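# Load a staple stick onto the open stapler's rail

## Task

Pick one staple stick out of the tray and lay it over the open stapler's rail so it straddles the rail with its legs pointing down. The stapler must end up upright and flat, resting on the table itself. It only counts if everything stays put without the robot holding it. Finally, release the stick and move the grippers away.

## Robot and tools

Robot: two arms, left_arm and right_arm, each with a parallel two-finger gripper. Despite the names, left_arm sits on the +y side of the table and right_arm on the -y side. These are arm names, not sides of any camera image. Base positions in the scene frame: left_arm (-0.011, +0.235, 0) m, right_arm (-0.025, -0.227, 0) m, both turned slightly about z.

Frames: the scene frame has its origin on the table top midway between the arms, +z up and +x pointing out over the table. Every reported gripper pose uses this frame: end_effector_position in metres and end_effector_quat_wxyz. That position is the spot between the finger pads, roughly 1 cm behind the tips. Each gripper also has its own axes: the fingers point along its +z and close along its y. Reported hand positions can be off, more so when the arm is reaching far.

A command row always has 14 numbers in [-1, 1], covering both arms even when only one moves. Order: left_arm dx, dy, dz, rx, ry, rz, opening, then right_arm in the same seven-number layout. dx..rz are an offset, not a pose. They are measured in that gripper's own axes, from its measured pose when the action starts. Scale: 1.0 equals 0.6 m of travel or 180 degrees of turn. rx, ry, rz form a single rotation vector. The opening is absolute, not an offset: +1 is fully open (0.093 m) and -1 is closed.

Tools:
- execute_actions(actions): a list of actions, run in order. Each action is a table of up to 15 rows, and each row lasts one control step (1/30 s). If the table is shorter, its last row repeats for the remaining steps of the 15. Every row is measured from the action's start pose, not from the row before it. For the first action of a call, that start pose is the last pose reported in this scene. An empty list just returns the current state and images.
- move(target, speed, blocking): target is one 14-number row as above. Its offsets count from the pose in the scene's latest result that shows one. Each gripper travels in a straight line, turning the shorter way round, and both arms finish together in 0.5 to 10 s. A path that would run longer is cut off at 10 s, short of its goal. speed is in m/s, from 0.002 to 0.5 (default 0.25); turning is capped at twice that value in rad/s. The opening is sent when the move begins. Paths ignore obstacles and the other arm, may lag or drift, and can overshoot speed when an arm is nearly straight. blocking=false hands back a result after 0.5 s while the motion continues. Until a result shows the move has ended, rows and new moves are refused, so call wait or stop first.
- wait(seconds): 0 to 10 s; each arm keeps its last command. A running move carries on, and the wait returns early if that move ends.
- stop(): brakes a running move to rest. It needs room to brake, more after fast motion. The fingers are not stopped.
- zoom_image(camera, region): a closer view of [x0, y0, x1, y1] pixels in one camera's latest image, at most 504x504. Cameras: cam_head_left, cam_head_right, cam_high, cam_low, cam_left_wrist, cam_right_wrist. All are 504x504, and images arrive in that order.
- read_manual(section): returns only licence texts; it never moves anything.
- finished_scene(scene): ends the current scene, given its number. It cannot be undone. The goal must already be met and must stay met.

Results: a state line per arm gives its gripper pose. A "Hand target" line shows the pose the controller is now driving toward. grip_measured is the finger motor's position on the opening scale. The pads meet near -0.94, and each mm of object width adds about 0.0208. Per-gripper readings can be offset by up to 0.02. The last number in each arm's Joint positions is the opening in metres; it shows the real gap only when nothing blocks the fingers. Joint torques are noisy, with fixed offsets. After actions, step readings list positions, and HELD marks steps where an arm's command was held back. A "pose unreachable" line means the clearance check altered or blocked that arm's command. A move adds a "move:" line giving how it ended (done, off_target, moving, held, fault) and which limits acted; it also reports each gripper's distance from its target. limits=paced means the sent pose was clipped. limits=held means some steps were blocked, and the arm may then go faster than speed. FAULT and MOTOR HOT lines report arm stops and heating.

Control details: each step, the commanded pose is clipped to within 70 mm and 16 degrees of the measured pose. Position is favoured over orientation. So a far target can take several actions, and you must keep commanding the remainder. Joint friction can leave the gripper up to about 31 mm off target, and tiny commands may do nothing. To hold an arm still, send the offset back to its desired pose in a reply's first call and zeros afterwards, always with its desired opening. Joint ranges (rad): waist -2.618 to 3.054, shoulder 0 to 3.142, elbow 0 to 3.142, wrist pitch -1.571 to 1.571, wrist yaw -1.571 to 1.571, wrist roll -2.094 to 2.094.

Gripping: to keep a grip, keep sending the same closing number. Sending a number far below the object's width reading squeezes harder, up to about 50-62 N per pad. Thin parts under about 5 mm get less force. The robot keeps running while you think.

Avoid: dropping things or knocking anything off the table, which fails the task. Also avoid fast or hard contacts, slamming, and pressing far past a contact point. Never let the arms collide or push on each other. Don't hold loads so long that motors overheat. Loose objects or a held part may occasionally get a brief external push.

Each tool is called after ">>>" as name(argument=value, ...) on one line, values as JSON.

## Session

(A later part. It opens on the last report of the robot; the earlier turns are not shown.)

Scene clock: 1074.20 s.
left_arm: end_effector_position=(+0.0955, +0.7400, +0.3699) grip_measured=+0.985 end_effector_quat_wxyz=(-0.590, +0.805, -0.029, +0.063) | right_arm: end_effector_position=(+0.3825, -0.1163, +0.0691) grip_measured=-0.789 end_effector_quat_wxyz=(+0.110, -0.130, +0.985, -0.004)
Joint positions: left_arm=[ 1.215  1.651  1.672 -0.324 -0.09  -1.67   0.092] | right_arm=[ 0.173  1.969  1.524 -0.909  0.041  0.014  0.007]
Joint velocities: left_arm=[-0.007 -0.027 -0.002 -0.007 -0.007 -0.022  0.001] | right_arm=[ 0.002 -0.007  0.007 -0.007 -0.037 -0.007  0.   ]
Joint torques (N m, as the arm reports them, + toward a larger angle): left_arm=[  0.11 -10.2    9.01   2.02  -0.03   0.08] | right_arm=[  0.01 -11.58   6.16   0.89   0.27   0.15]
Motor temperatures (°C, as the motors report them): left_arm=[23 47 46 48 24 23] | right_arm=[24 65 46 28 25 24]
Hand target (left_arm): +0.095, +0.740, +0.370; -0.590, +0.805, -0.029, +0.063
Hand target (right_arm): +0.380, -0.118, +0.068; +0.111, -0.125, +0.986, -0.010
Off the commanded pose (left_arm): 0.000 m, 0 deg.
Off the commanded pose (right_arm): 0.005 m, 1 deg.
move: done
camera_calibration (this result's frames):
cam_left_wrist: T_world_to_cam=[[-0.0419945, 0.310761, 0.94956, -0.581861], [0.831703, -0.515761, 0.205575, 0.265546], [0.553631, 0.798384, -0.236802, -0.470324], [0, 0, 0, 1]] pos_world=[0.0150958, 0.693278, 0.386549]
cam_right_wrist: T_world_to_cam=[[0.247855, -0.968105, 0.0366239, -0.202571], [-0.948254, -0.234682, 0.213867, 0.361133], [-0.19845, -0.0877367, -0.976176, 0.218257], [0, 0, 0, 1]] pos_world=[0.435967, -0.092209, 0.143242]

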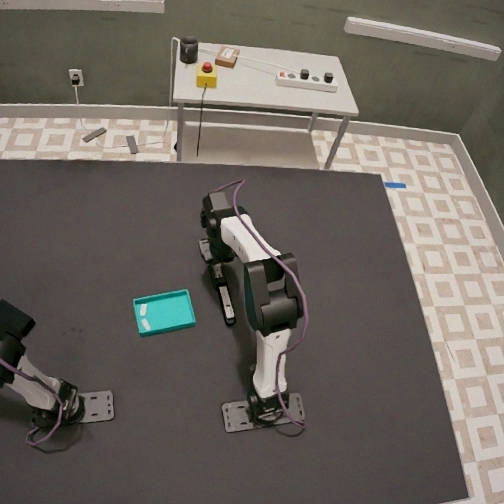

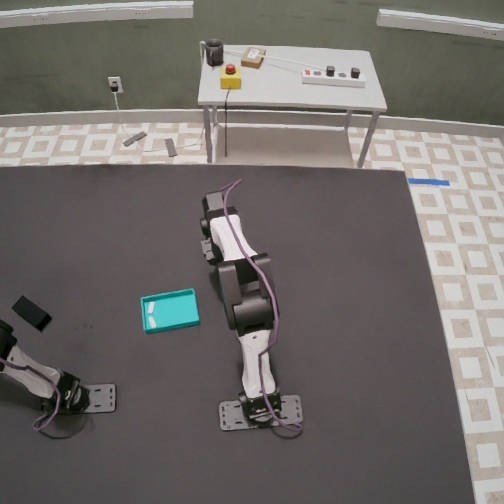

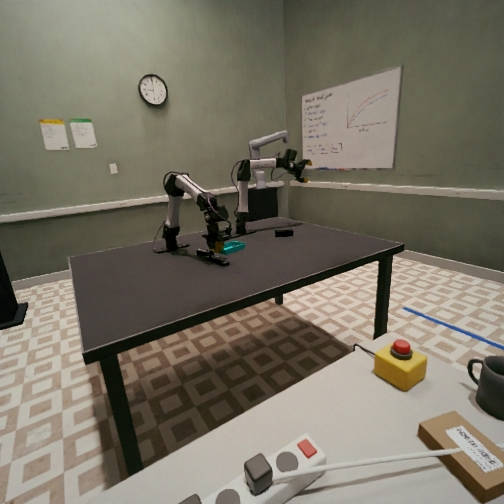

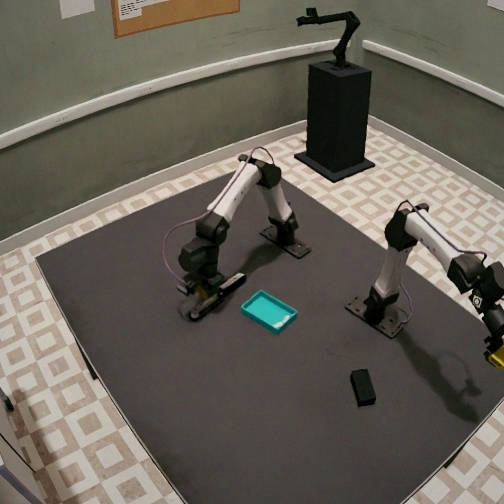

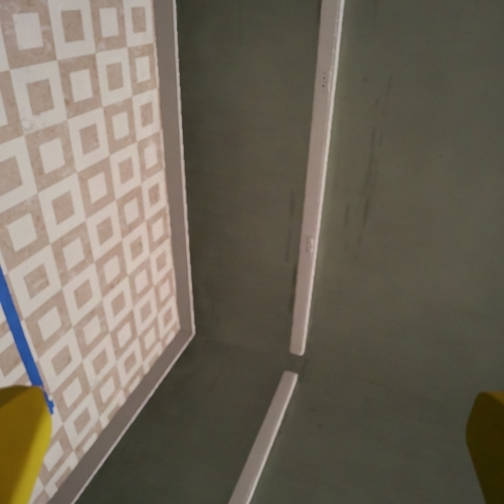

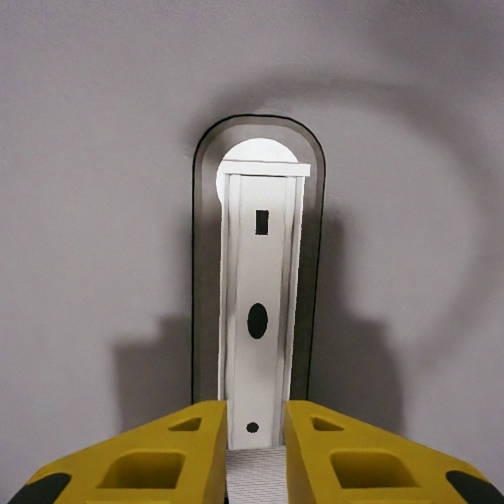

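>>> execute_actions(actions=[[[0,0,0,0,0,0,1,0.008,0,0.04,0,0,0.014,-0.8]],[[0,0,0,0,0,0,1,0,0,0,0,0,0,-0.8]]])

>>> zoom_image(camera="cam_right_wrist", region=[150,200,370,504])

Scene clock: 1081.80 s.
left_arm: end_effector_position=(+0.0955, +0.7400, +0.3699) grip_measured=+0.985 end_effector_quat_wxyz=(-0.590, +0.805, -0.029, +0.063) | right_arm: end_effector_position=(+0.3859, -0.1154, +0.0550) grip_measured=-0.789 end_effector_quat_wxyz=(+0.119, -0.114, +0.986, -0.001)
Joint positions: left_arm=[ 1.215  1.651  1.672 -0.324 -0.09  -1.67   0.092] | right_arm=[ 0.173  1.98   1.479 -0.834  0.041  0.046  0.007]
Joint velocities: left_arm=[-0.007  0.002  0.002  0.022  0.007 -0.066 -0.   ] | right_arm=[ 0.032  0.002 -0.017  0.037 -0.037 -0.007  0.   ]
Joint torques (N m, as the arm reports them, + toward a larger angle): left_arm=[  0.2  -10.16   8.88   2.    -0.06   0.11] | right_arm=[ -0.3  -11.01   7.71   0.8    0.13   0.02]
Motor temperatures (°C, as the motors report them): left_arm=[23 47 46 48 24 23] | right_arm=[24 65 46 28 25 24]
Hand target (left_arm): +0.095, +0.740, +0.370; -0.590, +0.805, -0.029, +0.063
Hand target (right_arm): +0.386, -0.115, +0.055; +0.119, -0.114, +0.986, -0.001
Off the commanded pose (left_arm): 0.000 m, 0 deg.
Off the commanded pose (right_arm): 0.000 m, 0 deg.
Step readings (end_effector_position; steps 1 to 15: 1st action; 16 to 30: 2nd action):
0: left_arm (+0.0955, +0.7400, +0.3699) | right_arm (+0.3825, -0.1164, +0.0691)
1: left_arm (+0.0955, +0.7400, +0.3699) | right_arm (+0.3831, -0.1162, +0.0675)
2: left_arm (+0.0955, +0.7400, +0.3699) | right_arm (+0.3841, -0.1159, +0.0657)
4: left_arm (+0.0955, +0.7400, +0.3699) | right_arm (+0.3830, -0.1162, +0.0598)
8: left_arm (+0.0955, +0.7400, +0.3699) | right_arm (+0.3823, -0.1165, +0.0541)
15: left_arm (+0.0955, +0.7400, +0.3699) | right_arm (+0.3859, -0.1154, +0.0550)
16: left_arm (+0.0955, +0.7400, +0.3699) | right_arm (+0.3859, -0.1154, +0.0550)
17: left_arm (+0.0955, +0.7400, +0.3699) | right_arm (+0.3859, -0.1154, +0.0550)
19: left_arm (+0.0955, +0.7400, +0.3699) | right_arm (+0.3859, -0.1154, +0.0550)
23: left_arm (+0.0955, +0.7400, +0.3699) | right_arm (+0.3859, -0.1154, +0.0550)
30: end_effector_position above
camera_calibration (this result's frames):
cam_left_wrist: T_world_to_cam=[[-0.0419945, 0.310761, 0.94956, -0.581861], [0.831703, -0.515761, 0.205575, 0.265546], [0.553631, 0.798384, -0.236802, -0.470324], [0, 0, 0, 1]] pos_world=[0.0150958, 0.693278, 0.386549]
cam_right_wrist: T_world_to_cam=[[0.216823, -0.975771, 0.029315, -0.190583], [-0.95853, -0.20711, 0.195767, 0.375741], [-0.184953, -0.0705461, -0.980212, 0.202209], [0, 0, 0, 1]] pos_world=[0.438881, -0.0938799, 0.130237]

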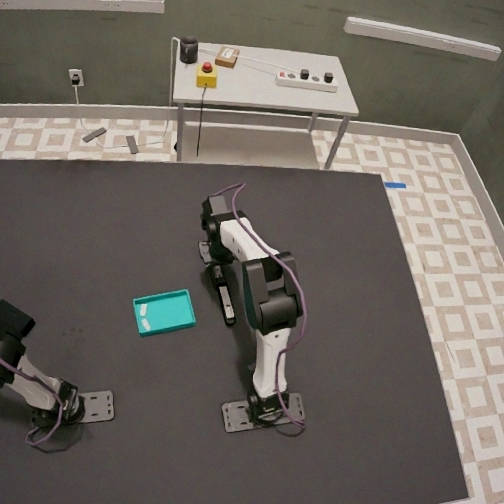

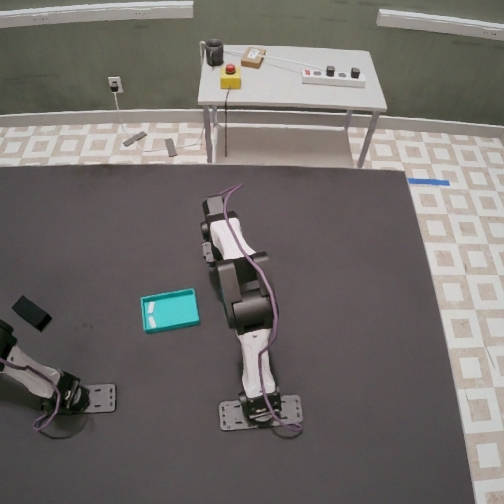

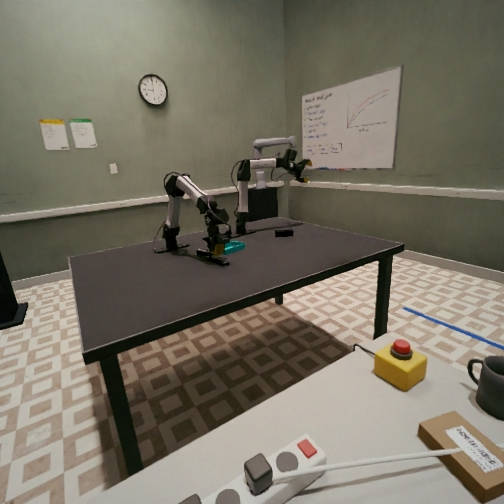

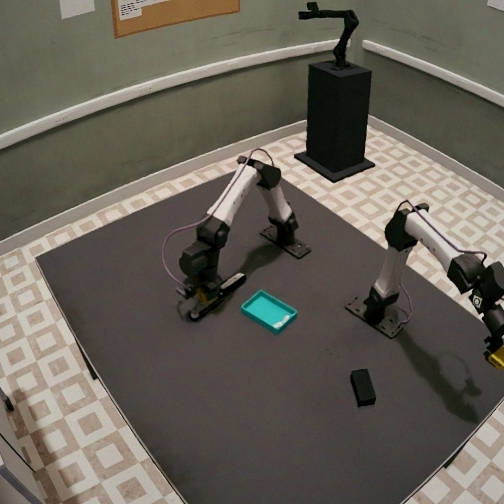

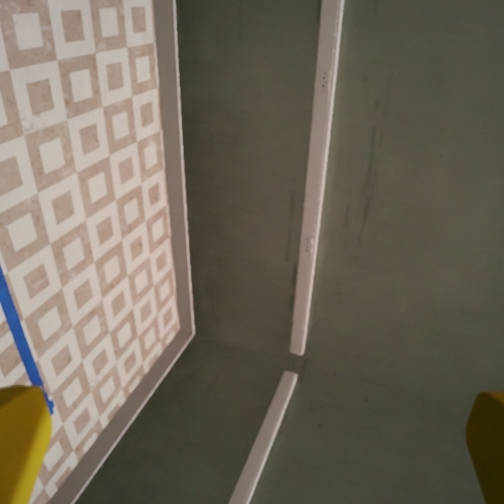

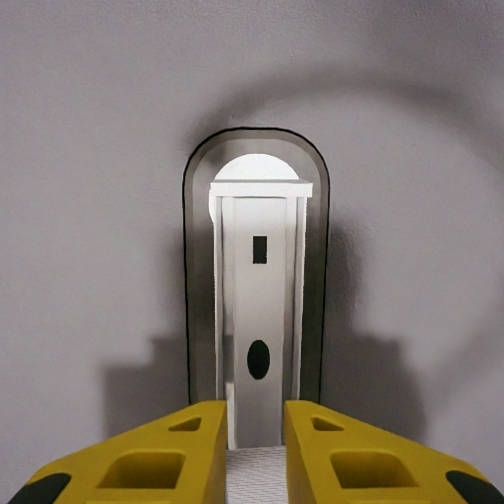

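Region (150, 200, 370, 504) of cam_right_wrist's 504x504 image, scaled by 1.658, with more detail than that image has; it fills the left 365 columns of this view, and the rest is white.

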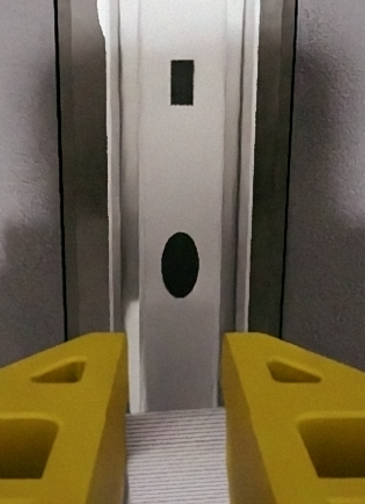

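>>> execute_actions(actions=[[[0,0,0,0,0,0,1,0.008,0,0.022,0.004,0,0,-0.8]],[[0,0,0,0,0,0,1,0,0,0,0,0,0,-0.8]]])

>>> zoom_image(camera="cam_right_wrist", region=[150,200,370,504])

Scene clock: 1096.10 s.
left_arm: end_effector_position=(+0.0955, +0.7400, +0.3699) grip_measured=+0.985 end_effector_quat_wxyz=(-0.590, +0.805, -0.029, +0.063) | right_arm: end_effector_position=(+0.3884, -0.1150, +0.0506) grip_measured=-0.789 end_effector_quat_wxyz=(+0.128, -0.113, +0.985, -0.001)
Joint positions: left_arm=[ 1.215  1.651  1.672 -0.324 -0.09  -1.67   0.092] | right_arm=[ 0.173  1.98   1.456 -0.795  0.043  0.046  0.007]
Joint velocities: left_arm=[-0.002 -0.022 -0.002  0.007 -0.066 -0.007  0.   ] | right_arm=[ 0.007 -0.012 -0.002 -0.007 -0.037  0.007 -0.   ]
Joint torques (N m, as the arm reports them, + toward a larger angle): left_arm=[  0.1  -10.1    8.99   1.99  -0.06   0.11] | right_arm=[ -0.37 -10.94   7.77   0.84   0.13   0.04]
Motor temperatures (°C, as the motors report them): left_arm=[23 47 46 48 24 23] | right_arm=[24 65 46 28 25 24]
Hand target (left_arm): +0.095, +0.740, +0.370; -0.590, +0.805, -0.029, +0.063
Hand target (right_arm): +0.388, -0.115, +0.051; +0.128, -0.113, +0.985, -0.001
Off the commanded pose (left_arm): 0.000 m, 0 deg.
Off the commanded pose (right_arm): 0.000 m, 0 deg.
Step readings (end_effector_position; steps 1 to 15: 1st action; 16 to 30: 2nd action):
0: left_arm (+0.0955, +0.7400, +0.3699) | right_arm (+0.3859, -0.1154, +0.0550)
1: left_arm (+0.0955, +0.7400, +0.3699) | right_arm (+0.3863, -0.1154, +0.0543)
2: left_arm (+0.0955, +0.7400, +0.3699) | right_arm (+0.3870, -0.1152, +0.0535)
4: left_arm (+0.0955, +0.7400, +0.3699) | right_arm (+0.3865, -0.1154, +0.0512)
8: left_arm (+0.0955, +0.7400, +0.3699) | right_arm (+0.3865, -0.1154, +0.0501)
15: left_arm (+0.0955, +0.7400, +0.3699) | right_arm (+0.3884, -0.1150, +0.0506)
16: left_arm (+0.0955, +0.7400, +0.3699) | right_arm (+0.3884, -0.1150, +0.0506)
17: left_arm (+0.0955, +0.7400, +0.3699) | right_arm (+0.3884, -0.1150, +0.0506)
19: left_arm (+0.0955, +0.7400, +0.3699) | right_arm (+0.3884, -0.1150, +0.0506)
23: left_arm (+0.0955, +0.7400, +0.3699) | right_arm (+0.3884, -0.1150, +0.0506)
30: end_effector_position above
camera_calibration (this result's frames):
cam_left_wrist: T_world_to_cam=[[-0.0419945, 0.310761, 0.94956, -0.581861], [0.831703, -0.515761, 0.205575, 0.265546], [0.553631, 0.798384, -0.236802, -0.470324], [0, 0, 0, 1]] pos_world=[0.0150958, 0.693278, 0.386549]
cam_right_wrist: T_world_to_cam=[[0.215964, -0.975949, 0.0297178, -0.190261], [-0.961773, -0.207381, 0.178845, 0.381175], [-0.168381, -0.0672059, -0.983428, 0.192541], [0, 0, 0, 1]] pos_world=[0.440114, -0.0936965, 0.126833]

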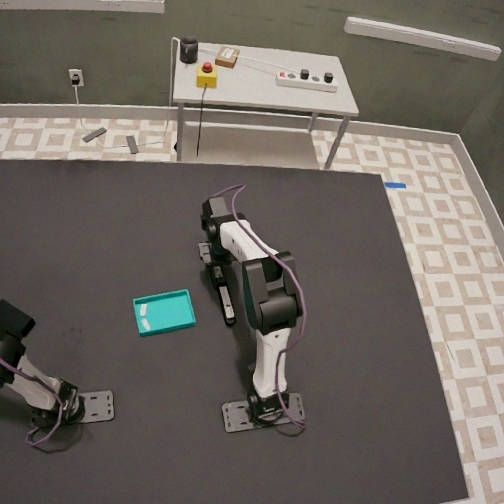

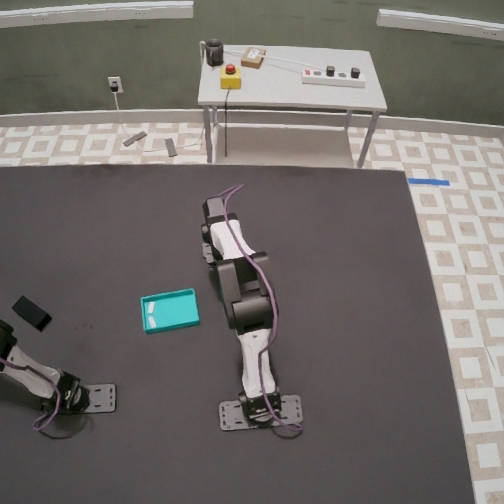

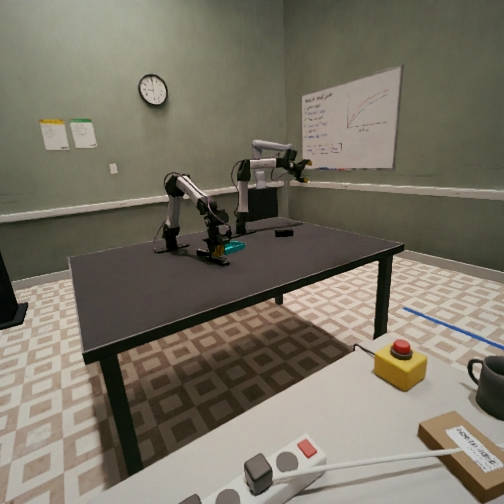

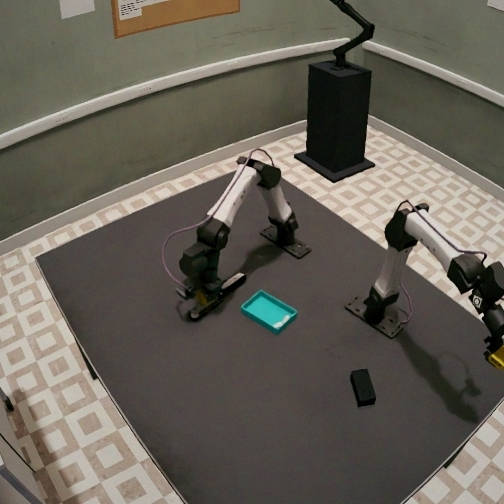

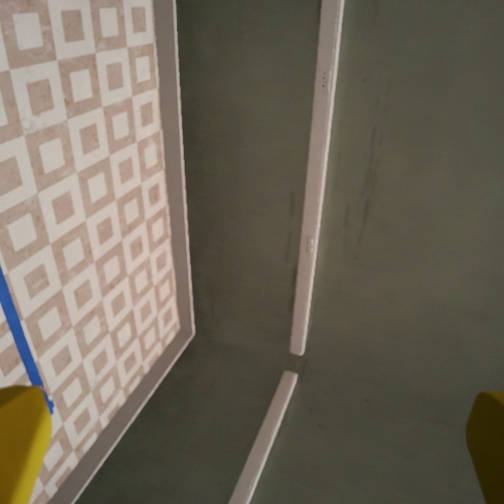

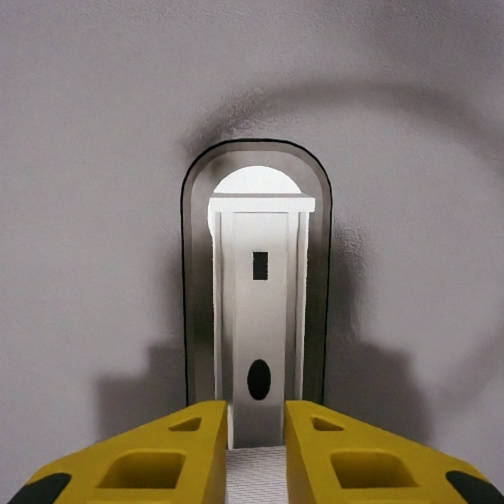

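Region (150, 200, 370, 504) of cam_right_wrist's 504x504 image, scaled by 1.658, with more detail than that image has; it fills the left 365 columns of this view, and the rest is white.

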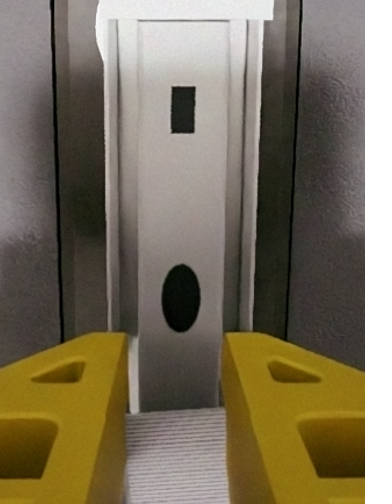

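>>> execute_actions(actions=[[[0,0,0,0,0,0,1,0,0,0,0.007,0,0,-0.8]],[[0,0,0,0,0,0,1,0,0,0,0,0,0,-0.8]]])

>>> zoom_image(camera="cam_right_wrist", region=[150,200,370,504])

Scene clock: 1105.23 s.
left_arm: end_effector_position=(+0.0955, +0.7400, +0.3699) grip_measured=+0.985 end_effector_quat_wxyz=(-0.590, +0.805, -0.029, +0.063) | right_arm: end_effector_position=(+0.3889, -0.1168, +0.0507) grip_measured=-0.789 end_effector_quat_wxyz=(+0.129, -0.112, +0.985, -0.006)
Joint positions: left_arm=[ 1.215  1.651  1.672 -0.324 -0.09  -1.67   0.092] | right_arm=[ 0.173  1.98   1.456 -0.795  0.054  0.047  0.007]
Joint velocities: left_arm=[ 0.002 -0.022  0.002 -0.081 -0.007 -0.022 -0.001] | right_arm=[ 0.002 -0.007 -0.012  0.037 -0.007  0.007  0.002]
Joint torques (N m, as the arm reports them, + toward a larger angle): left_arm=[  0.08 -10.06   9.03   2.01  -0.06   0.1 ] | right_arm=[ -0.35 -10.95   8.     0.87   0.16   0.05]
Motor temperatures (°C, as the motors report them): left_arm=[23 47 46 48 24 23] | right_arm=[24 65 47 28 25 24]
Hand target (left_arm): +0.095, +0.740, +0.370; -0.590, +0.805, -0.029, +0.063
Hand target (right_arm): +0.389, -0.117, +0.051; +0.129, -0.112, +0.985, -0.006
Off the commanded pose (left_arm): 0.000 m, 0 deg.
Off the commanded pose (right_arm): 0.000 m, 0 deg.
Step readings (end_effector_position; steps 1 to 15: 1st action; 16 to 30: 2nd action):
0: left_arm (+0.0955, +0.7400, +0.3699) | right_arm (+0.3884, -0.1150, +0.0506)
1: left_arm (+0.0955, +0.7400, +0.3699) | right_arm (+0.3884, -0.1151, +0.0506)
2: left_arm (+0.0955, +0.7400, +0.3699) | right_arm (+0.3885, -0.1155, +0.0507)
4: left_arm (+0.0955, +0.7400, +0.3699) | right_arm (+0.3887, -0.1160, +0.0507)
8: left_arm (+0.0955, +0.7400, +0.3699) | right_arm (+0.3888, -0.1165, +0.0507)
15: left_arm (+0.0955, +0.7400, +0.3699) | right_arm (+0.3889, -0.1168, +0.0507)
16: left_arm (+0.0955, +0.7400, +0.3699) | right_arm (+0.3889, -0.1168, +0.0507)
17: left_arm (+0.0955, +0.7400, +0.3699) | right_arm (+0.3889, -0.1168, +0.0507)
19: left_arm (+0.0955, +0.7400, +0.3699) | right_arm (+0.3889, -0.1168, +0.0507)
23: left_arm (+0.0955, +0.7400, +0.3699) | right_arm (+0.3889, -0.1168, +0.0507)
30: end_effector_position above
camera_calibration (this result's frames):
cam_left_wrist: T_world_to_cam=[[-0.0419945, 0.310761, 0.94956, -0.581861], [0.831703, -0.515761, 0.205575, 0.265546], [0.553631, 0.798384, -0.236802, -0.470324], [0, 0, 0, 1]] pos_world=[0.0150958, 0.693278, 0.386549]
cam_right_wrist: T_world_to_cam=[[0.212803, -0.976264, 0.0403047, -0.191466], [-0.962944, -0.202547, 0.178086, 0.382321], [-0.165695, -0.0767082, -0.983189, 0.190423], [0, 0, 0, 1]] pos_world=[0.44045, -0.0948759, 0.126853]

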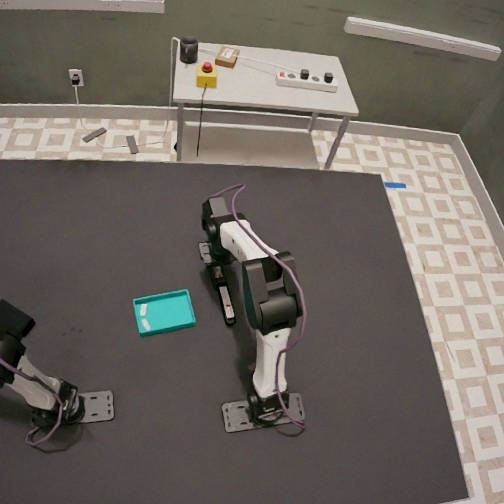

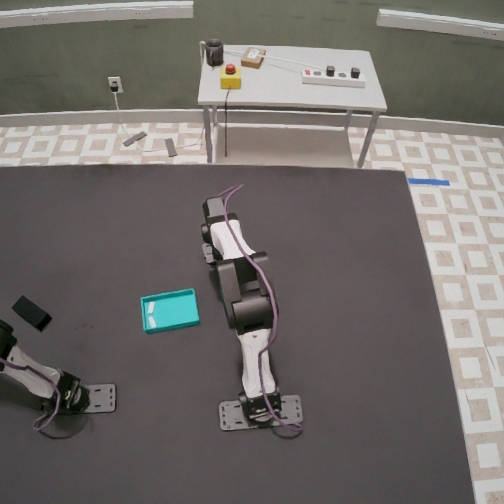

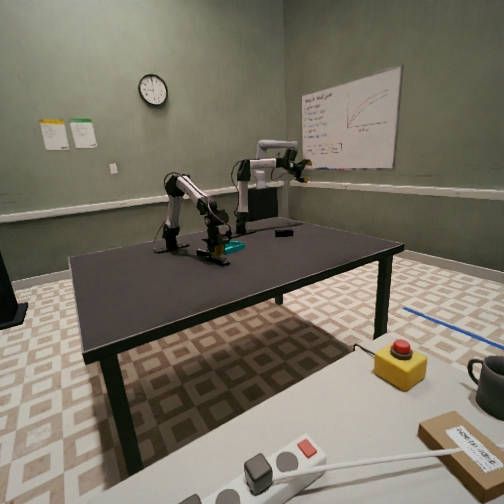

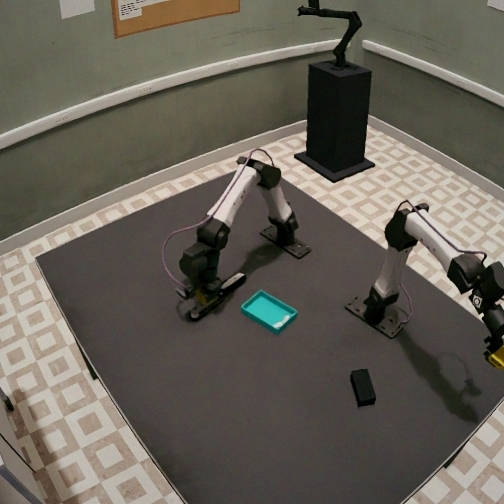

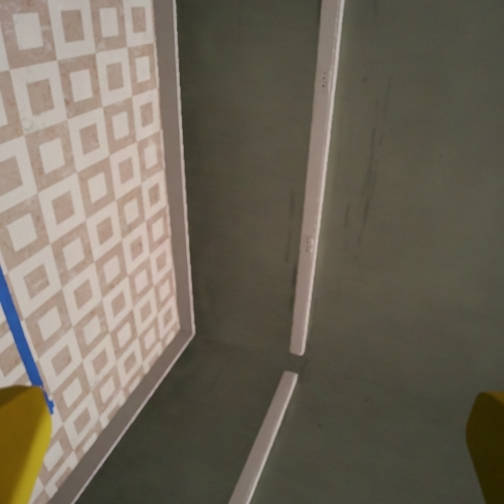

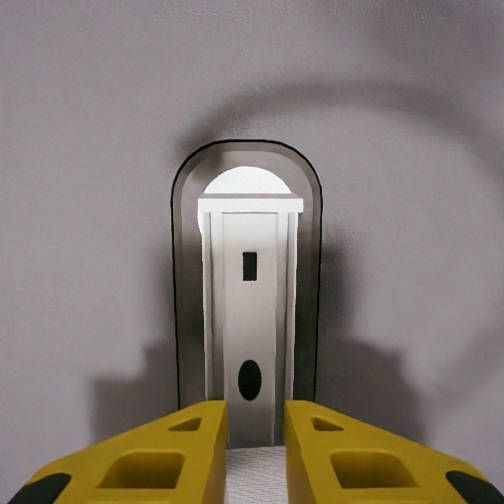

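Region (150, 200, 370, 504) of cam_right_wrist's 504x504 image, scaled by 1.658, with more detail than that image has; it fills the left 365 columns of this view, and the rest is white.

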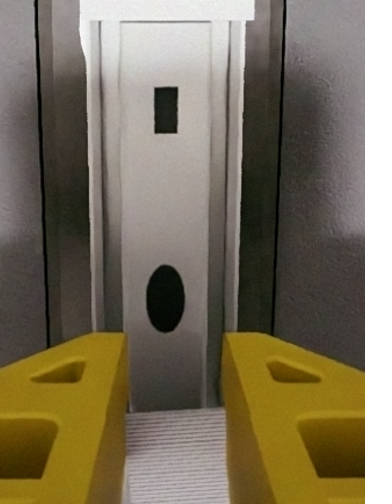

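>>> execute_actions(actions=[[[0,0,0,0,0,0,1,0,0,0,-0.0055,0,0,-0.8]],[[0,0,0,0,0,0,1,0,0,0,0,0,0,-0.8]]])

>>> zoom_image(camera="cam_right_wrist", region=[150,200,370,504])

Scene clock: 1113.33 s.
left_arm: end_effector_position=(+0.0955, +0.7400, +0.3699) grip_measured=+0.985 end_effector_quat_wxyz=(-0.590, +0.805, -0.029, +0.063) | right_arm: end_effector_position=(+0.3886, -0.1157, +0.0507) grip_measured=-0.789 end_effector_quat_wxyz=(+0.128, -0.113, +0.985, -0.003)
Joint positions: left_arm=[ 1.215  1.651  1.672 -0.324 -0.09  -1.67   0.092] | right_arm=[ 0.173  1.98   1.456 -0.795  0.048  0.047  0.007]
Joint velocities: left_arm=[-0.022  0.007  0.002  0.037  0.007  0.022 -0.   ] | right_arm=[ 0.017 -0.007 -0.017  0.037 -0.007  0.022 -0.   ]
Joint torques (N m, as the arm reports them, + toward a larger angle): left_arm=[  0.16 -10.13   8.92   2.04  -0.04   0.09] | right_arm=[ -0.35 -11.09   7.92   0.84   0.13   0.05]
Motor temperatures (°C, as the motors report them): left_arm=[23 47 46 48 24 23] | right_arm=[24 65 47 28 25 24]
Hand target (left_arm): +0.095, +0.740, +0.370; -0.590, +0.805, -0.029, +0.063
Hand target (right_arm): +0.389, -0.116, +0.051; +0.128, -0.113, +0.985, -0.003
Off the commanded pose (left_arm): 0.000 m, 0 deg.
Off the commanded pose (right_arm): 0.000 m, 0 deg.
Step readings (end_effector_position; steps 1 to 15: 1st action; 16 to 30: 2nd action):
0: left_arm (+0.0955, +0.7400, +0.3699) | right_arm (+0.3889, -0.1168, +0.0507)
1: left_arm (+0.0955, +0.7400, +0.3699) | right_arm (+0.3889, -0.1166, +0.0507)
2: left_arm (+0.0955, +0.7400, +0.3699) | right_arm (+0.3888, -0.1164, +0.0507)
4: left_arm (+0.0955, +0.7400, +0.3699) | right_arm (+0.3887, -0.1161, +0.0507)
8: left_arm (+0.0955, +0.7400, +0.3699) | right_arm (+0.3887, -0.1159, +0.0507)
15: left_arm (+0.0955, +0.7400, +0.3699) | right_arm (+0.3886, -0.1157, +0.0507)
16: left_arm (+0.0955, +0.7400, +0.3699) | right_arm (+0.3886, -0.1157, +0.0507)
17: left_arm (+0.0955, +0.7400, +0.3699) | right_arm (+0.3886, -0.1157, +0.0507)
19: left_arm (+0.0955, +0.7400, +0.3699) | right_arm (+0.3886, -0.1157, +0.0507)
23: left_arm (+0.0955, +0.7400, +0.3699) | right_arm (+0.3886, -0.1157, +0.0507)
30: end_effector_position above
camera_calibration (this result's frames):
cam_left_wrist: T_world_to_cam=[[-0.0419945, 0.310761, 0.94956, -0.581861], [0.831703, -0.515761, 0.205575, 0.265546], [0.553631, 0.798384, -0.236802, -0.470324], [0, 0, 0, 1]] pos_world=[0.0150958, 0.693278, 0.386549]
cam_right_wrist: T_world_to_cam=[[0.214449, -0.976142, 0.034043, -0.190683], [-0.962303, -0.205182, 0.178531, 0.381689], [-0.167287, -0.0710455, -0.983345, 0.191685], [0, 0, 0, 1]] pos_world=[0.440258, -0.0941999, 0.126841]

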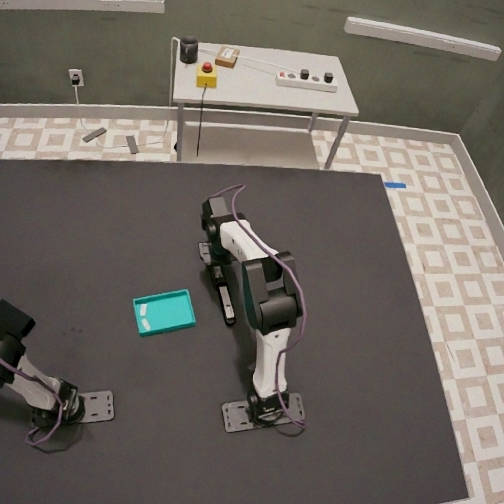

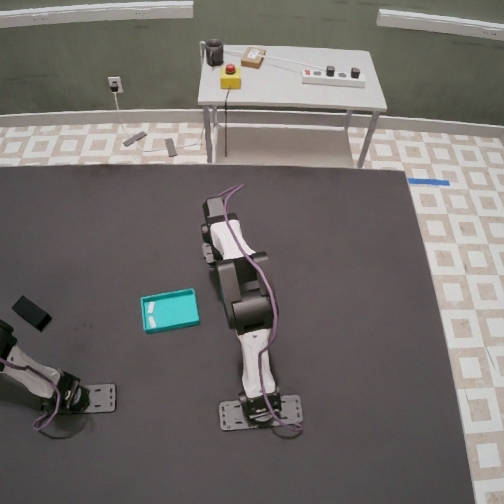

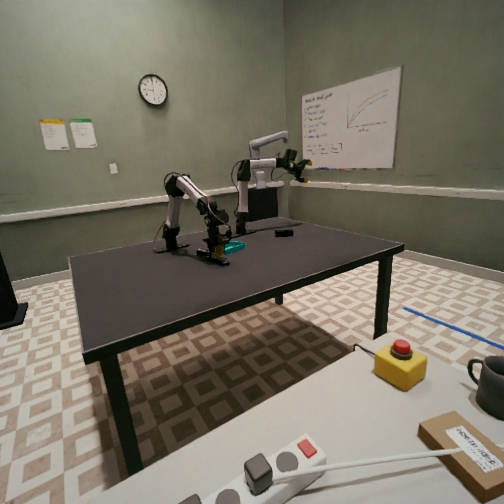

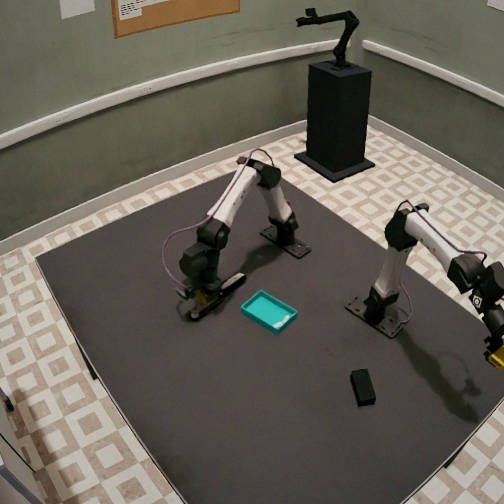

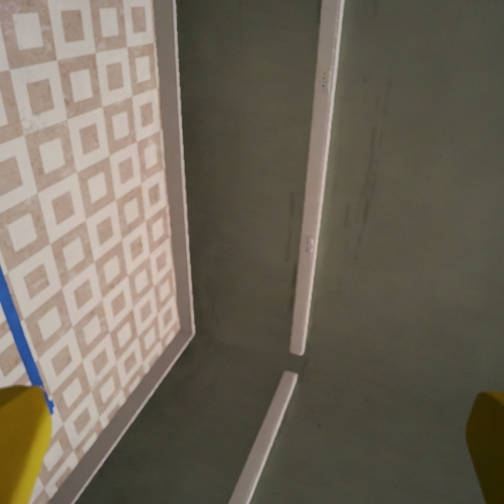

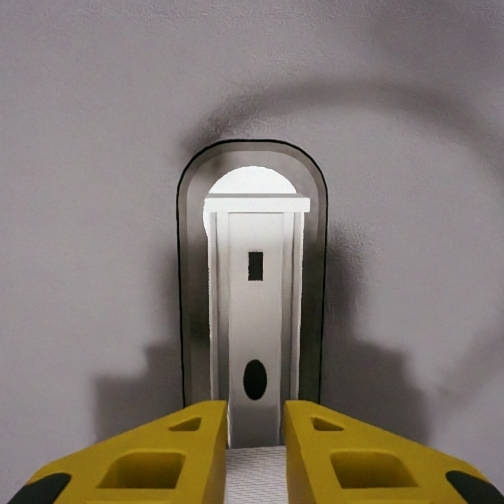

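Region (150, 200, 370, 504) of cam_right_wrist's 504x504 image, scaled by 1.658, with more detail than that image has; it fills the left 365 columns of this view, and the rest is white.

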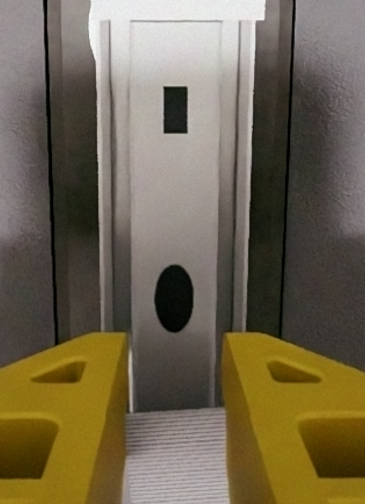

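>>> execute_actions(actions=[[[0,0,0,0,0,0,1,0,0,0,0,0,0,-0.7]],[[0,0,0,0,0,0,1,0,0,0,0,0,0,-0.64]],[[0,0,0,0,0,0,1,0,0,0,0,0,0,-0.55]],[[0,0,0,0,0,0,1,0,0,0,0,0,0,-0.3]]])

>>> zoom_image(camera="cam_right_wrist", region=[150,200,370,504])

Scene clock: 1123.30 s.
left_arm: end_effector_position=(+0.0955, +0.7400, +0.3699) grip_measured=+0.985 end_effector_quat_wxyz=(-0.590, +0.805, -0.029, +0.063) | right_arm: end_effector_position=(+0.3886, -0.1157, +0.0507) grip_measured=-0.302 end_effector_quat_wxyz=(+0.128, -0.113, +0.985, -0.003)
Joint positions: left_arm=[ 1.215  1.651  1.672 -0.324 -0.09  -1.67   0.092] | right_arm=[ 0.173  1.98   1.456 -0.795  0.048  0.047  0.031]
Joint velocities: left_arm=[ 0.002  0.007 -0.012  0.022 -0.037 -0.066 -0.001] | right_arm=[-0.002 -0.007  0.007 -0.037  0.037  0.081 -0.   ]
Joint torques (N m, as the arm reports them, + toward a larger angle): left_arm=[  0.13 -10.12   8.94   2.02  -0.05   0.08] | right_arm=[ -0.29 -10.93   7.88   0.86   0.16   0.04]
Motor temperatures (°C, as the motors report them): left_arm=[23 47 46 48 24 23] | right_arm=[24 65 47 29 25 24]
Hand target (left_arm): +0.095, +0.740, +0.370; -0.590, +0.805, -0.029, +0.063
Hand target (right_arm): +0.389, -0.116, +0.051; +0.128, -0.113, +0.985, -0.003
Off the commanded pose (left_arm): 0.000 m, 0 deg.
Off the commanded pose (right_arm): 0.000 m, 0 deg.
Step readings (end_effector_position; steps 1 to 15: 1st action; 16 to 30: 2nd action; 31 to 45: 3rd action; 46 to 60: 4th action):
0: left_arm (+0.0955, +0.7400, +0.3699) | right_arm (+0.3886, -0.1157, +0.0507)
1: left_arm (+0.0955, +0.7400, +0.3699) | right_arm (+0.3886, -0.1157, +0.0507)
2: left_arm (+0.0955, +0.7400, +0.3699) | right_arm (+0.3886, -0.1157, +0.0507)
4: left_arm (+0.0955, +0.7400, +0.3699) | right_arm (+0.3886, -0.1157, +0.0507)
8: left_arm (+0.0955, +0.7400, +0.3699) | right_arm (+0.3886, -0.1157, +0.0507)
15: left_arm (+0.0955, +0.7400, +0.3699) | right_arm (+0.3886, -0.1157, +0.0507)
16: left_arm (+0.0955, +0.7400, +0.3699) | right_arm (+0.3886, -0.1157, +0.0507)
17: left_arm (+0.0955, +0.7400, +0.3699) | right_arm (+0.3886, -0.1157, +0.0507)
19: left_arm (+0.0955, +0.7400, +0.3699) | right_arm (+0.3886, -0.1157, +0.0507)
23: left_arm (+0.0955, +0.7400, +0.3699) | right_arm (+0.3886, -0.1157, +0.0507)
30: left_arm (+0.0955, +0.7400, +0.3699) | right_arm (+0.3886, -0.1157, +0.0507)
31: left_arm (+0.0955, +0.7400, +0.3699) | right_arm (+0.3886, -0.1157, +0.0507)
32: left_arm (+0.0955, +0.7400, +0.3699) | right_arm (+0.3886, -0.1157, +0.0507)
34: left_arm (+0.0955, +0.7400, +0.3699) | right_arm (+0.3886, -0.1157, +0.0507)
38: left_arm (+0.0955, +0.7400, +0.3699) | right_arm (+0.3886, -0.1157, +0.0507)
45: left_arm (+0.0955, +0.7400, +0.3699) | right_arm (+0.3886, -0.1157, +0.0507)
46: left_arm (+0.0955, +0.7400, +0.3699) | right_arm (+0.3886, -0.1157, +0.0507)
47: left_arm (+0.0955, +0.7400, +0.3699) | right_arm (+0.3886, -0.1157, +0.0507)
49: left_arm (+0.0955, +0.7400, +0.3699) | right_arm (+0.3886, -0.1157, +0.0507)
53: left_arm (+0.0955, +0.7400, +0.3699) | right_arm (+0.3886, -0.1157, +0.0507)
60: end_effector_position above
camera_calibration (this result's frames):
cam_left_wrist: T_world_to_cam=[[-0.0419945, 0.310761, 0.94956, -0.581861], [0.831703, -0.515761, 0.205575, 0.265546], [0.553631, 0.798384, -0.236802, -0.470324], [0, 0, 0, 1]] pos_world=[0.0150958, 0.693278, 0.386549]
cam_right_wrist: T_world_to_cam=[[0.214449, -0.976142, 0.034043, -0.190683], [-0.962303, -0.205182, 0.178531, 0.381689], [-0.167287, -0.0710455, -0.983345, 0.191685], [0, 0, 0, 1]] pos_world=[0.440258, -0.0941999, 0.126841]

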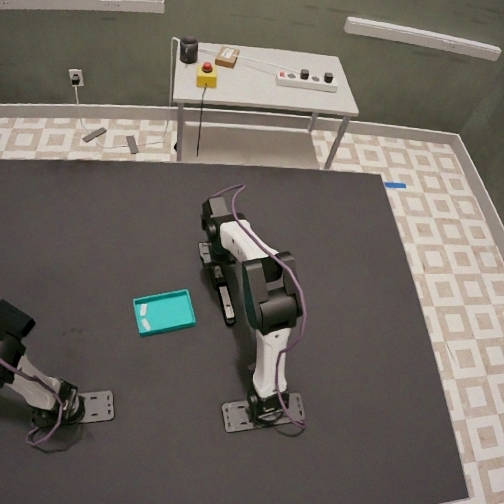

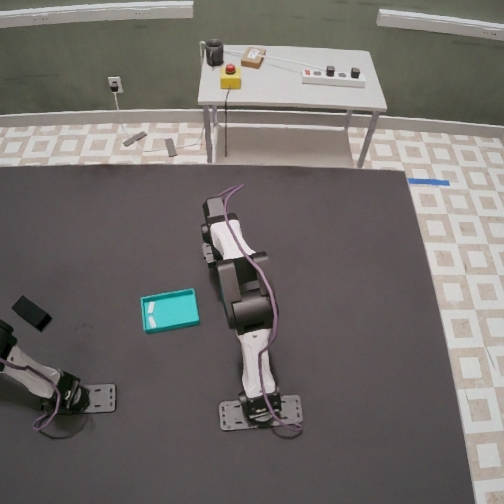

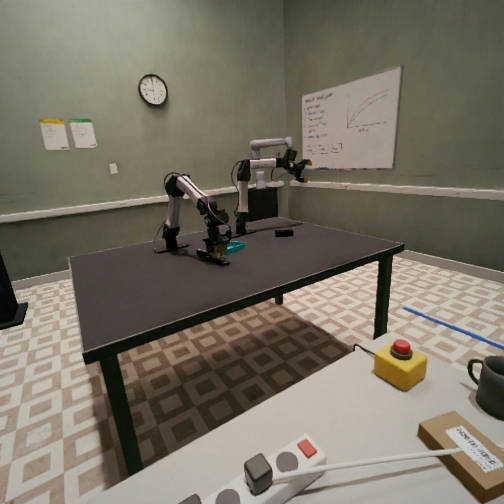

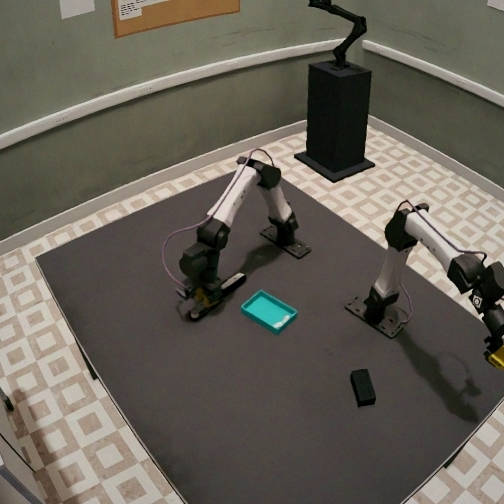

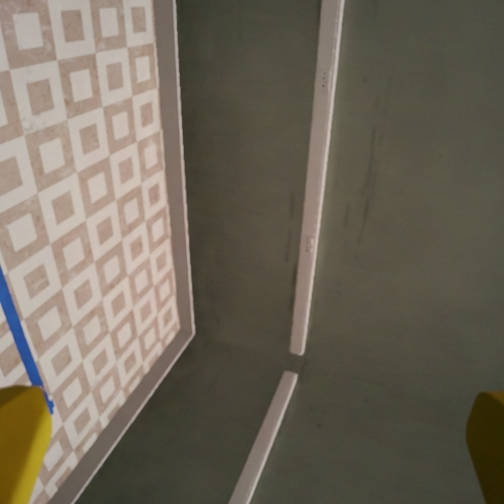

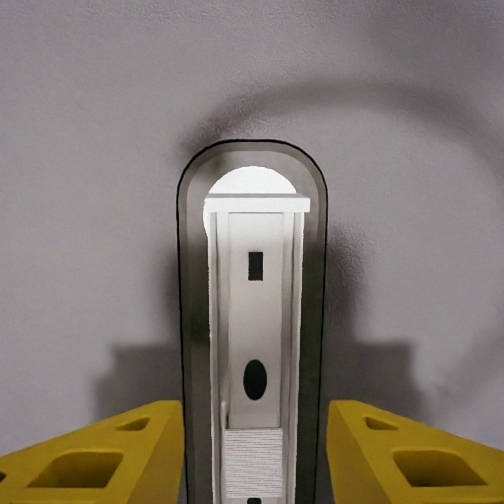

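Region (150, 200, 370, 504) of cam_right_wrist's 504x504 image, scaled by 1.658, with more detail than that image has; it fills the left 365 columns of this view, and the rest is white.

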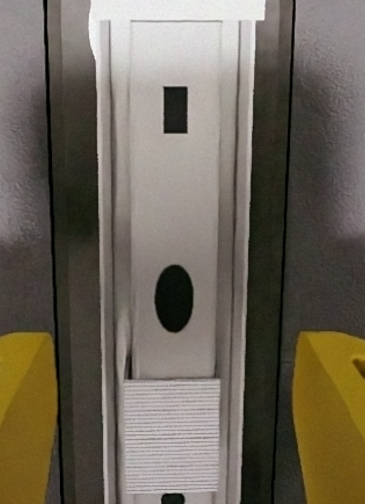

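>>> move(target=[0,0,0,0,0,0,1,0.04,0,-0.12,0,0,0,0.3], speed=0.12)

>>> zoom_image(camera="cam_right_wrist", region=[190,250,320,450])

>>> zoom_image(camera="cam_low", region=[170,250,260,330])

Scene clock: 1129.73 s.
left_arm: end_effector_position=(+0.0955, +0.7400, +0.3699) grip_measured=+0.985 end_effector_quat_wxyz=(-0.590, +0.805, -0.029, +0.063) | right_arm: end_effector_position=(+0.3533, -0.1242, +0.1151) grip_measured=+0.298 end_effector_quat_wxyz=(+0.135, -0.113, +0.984, -0.001)
Joint positions: left_arm=[ 1.215  1.651  1.672 -0.324 -0.09  -1.67   0.092] | right_arm=[ 0.178  1.787  1.456 -0.975  0.048  0.05   0.06 ]
Joint velocities: left_arm=[ 0.017 -0.007 -0.012  0.007 -0.066  0.022  0.   ] | right_arm=[ 0.017 -0.002 -0.012  0.022 -0.051  0.007 -0.   ]
Joint torques (N m, as the arm reports them, + toward a larger angle): left_arm=[  0.1  -10.15   9.03   2.04  -0.05   0.12] | right_arm=[ 0.28 -9.87  7.4   0.77  0.17  0.16]
Motor temperatures (°C, as the motors report them): left_arm=[23 47 46 48 24 23] | right_arm=[24 65 47 29 25 24]
Hand target (left_arm): +0.095, +0.740, +0.370; -0.590, +0.805, -0.029, +0.063
Hand target (right_arm): +0.348, -0.123, +0.115; +0.128, -0.113, +0.985, -0.003
Off the commanded pose (left_arm): 0.000 m, 0 deg.
Off the commanded pose (right_arm): 0.006 m, 1 deg.
move: done
camera_calibration (this result's frames):
cam_left_wrist: T_world_to_cam=[[-0.0419945, 0.310761, 0.94956, -0.581861], [0.831703, -0.515761, 0.205575, 0.265546], [0.553631, 0.798384, -0.236802, -0.470324], [0, 0, 0, 1]] pos_world=[0.0150958, 0.693278, 0.386549]
cam_right_wrist: T_world_to_cam=[[0.215234, -0.976027, 0.0323441, -0.193643], [-0.964296, -0.207181, 0.16495, 0.336538], [-0.154295, -0.0666922, -0.985771, 0.244726], [0, 0, 0, 1]] pos_world=[0.403961, -0.102955, 0.191996]

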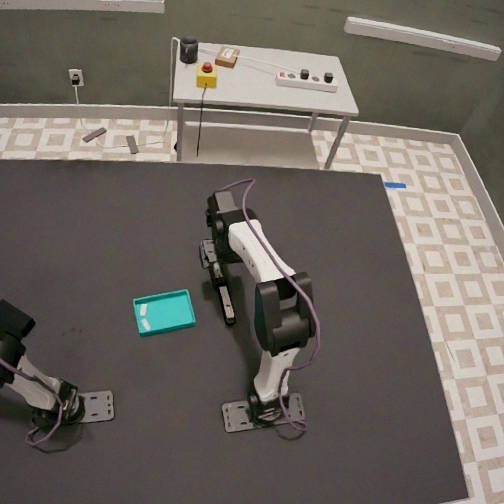

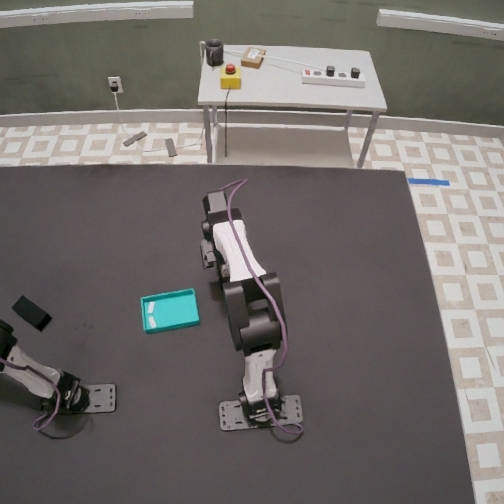

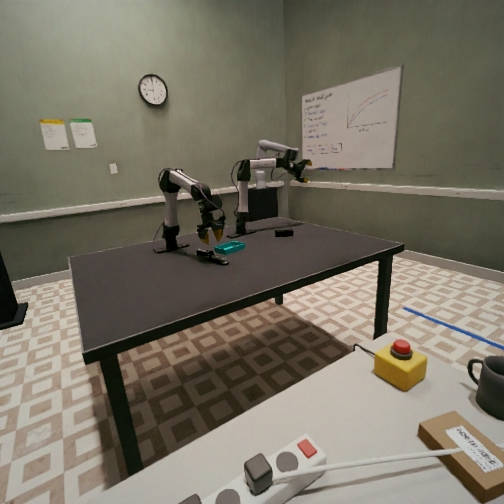

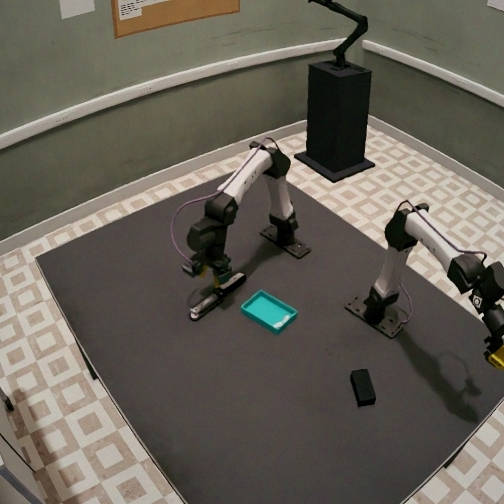

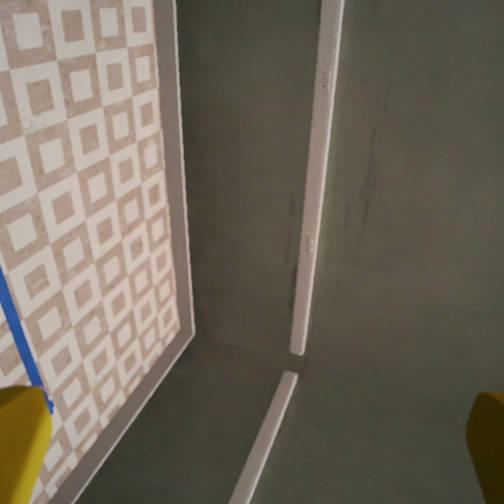

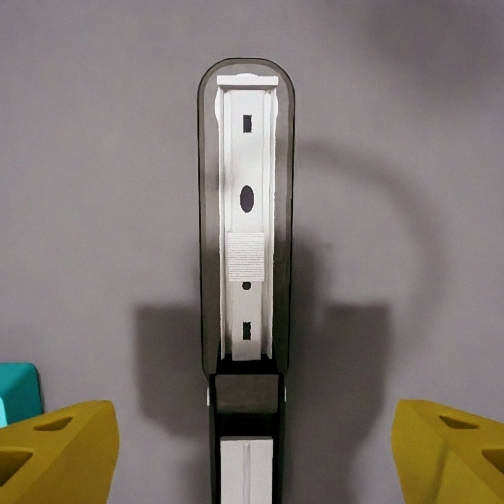

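Region (190, 250, 320, 450) of cam_right_wrist's 504x504 image, scaled by 2.520, with more detail than that image has; it fills the left 328 columns of this view, and the rest is white.

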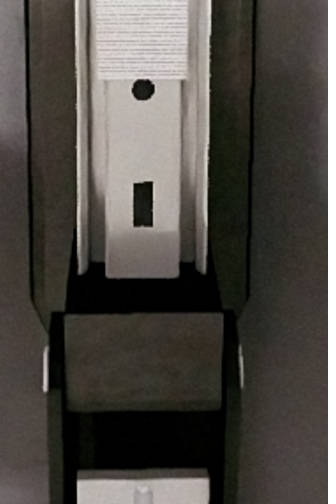

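Region (170, 250, 260, 330) of cam_low's 504x504 image, scaled by 5.600, with more detail than that image has.

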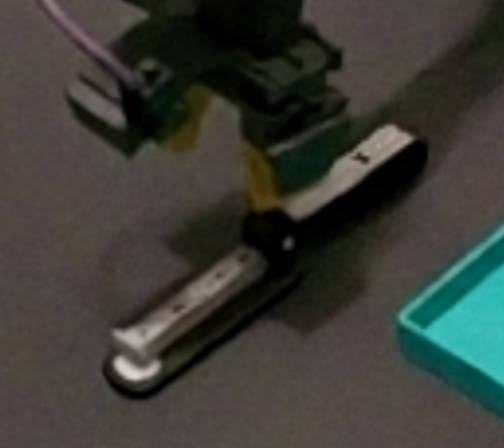

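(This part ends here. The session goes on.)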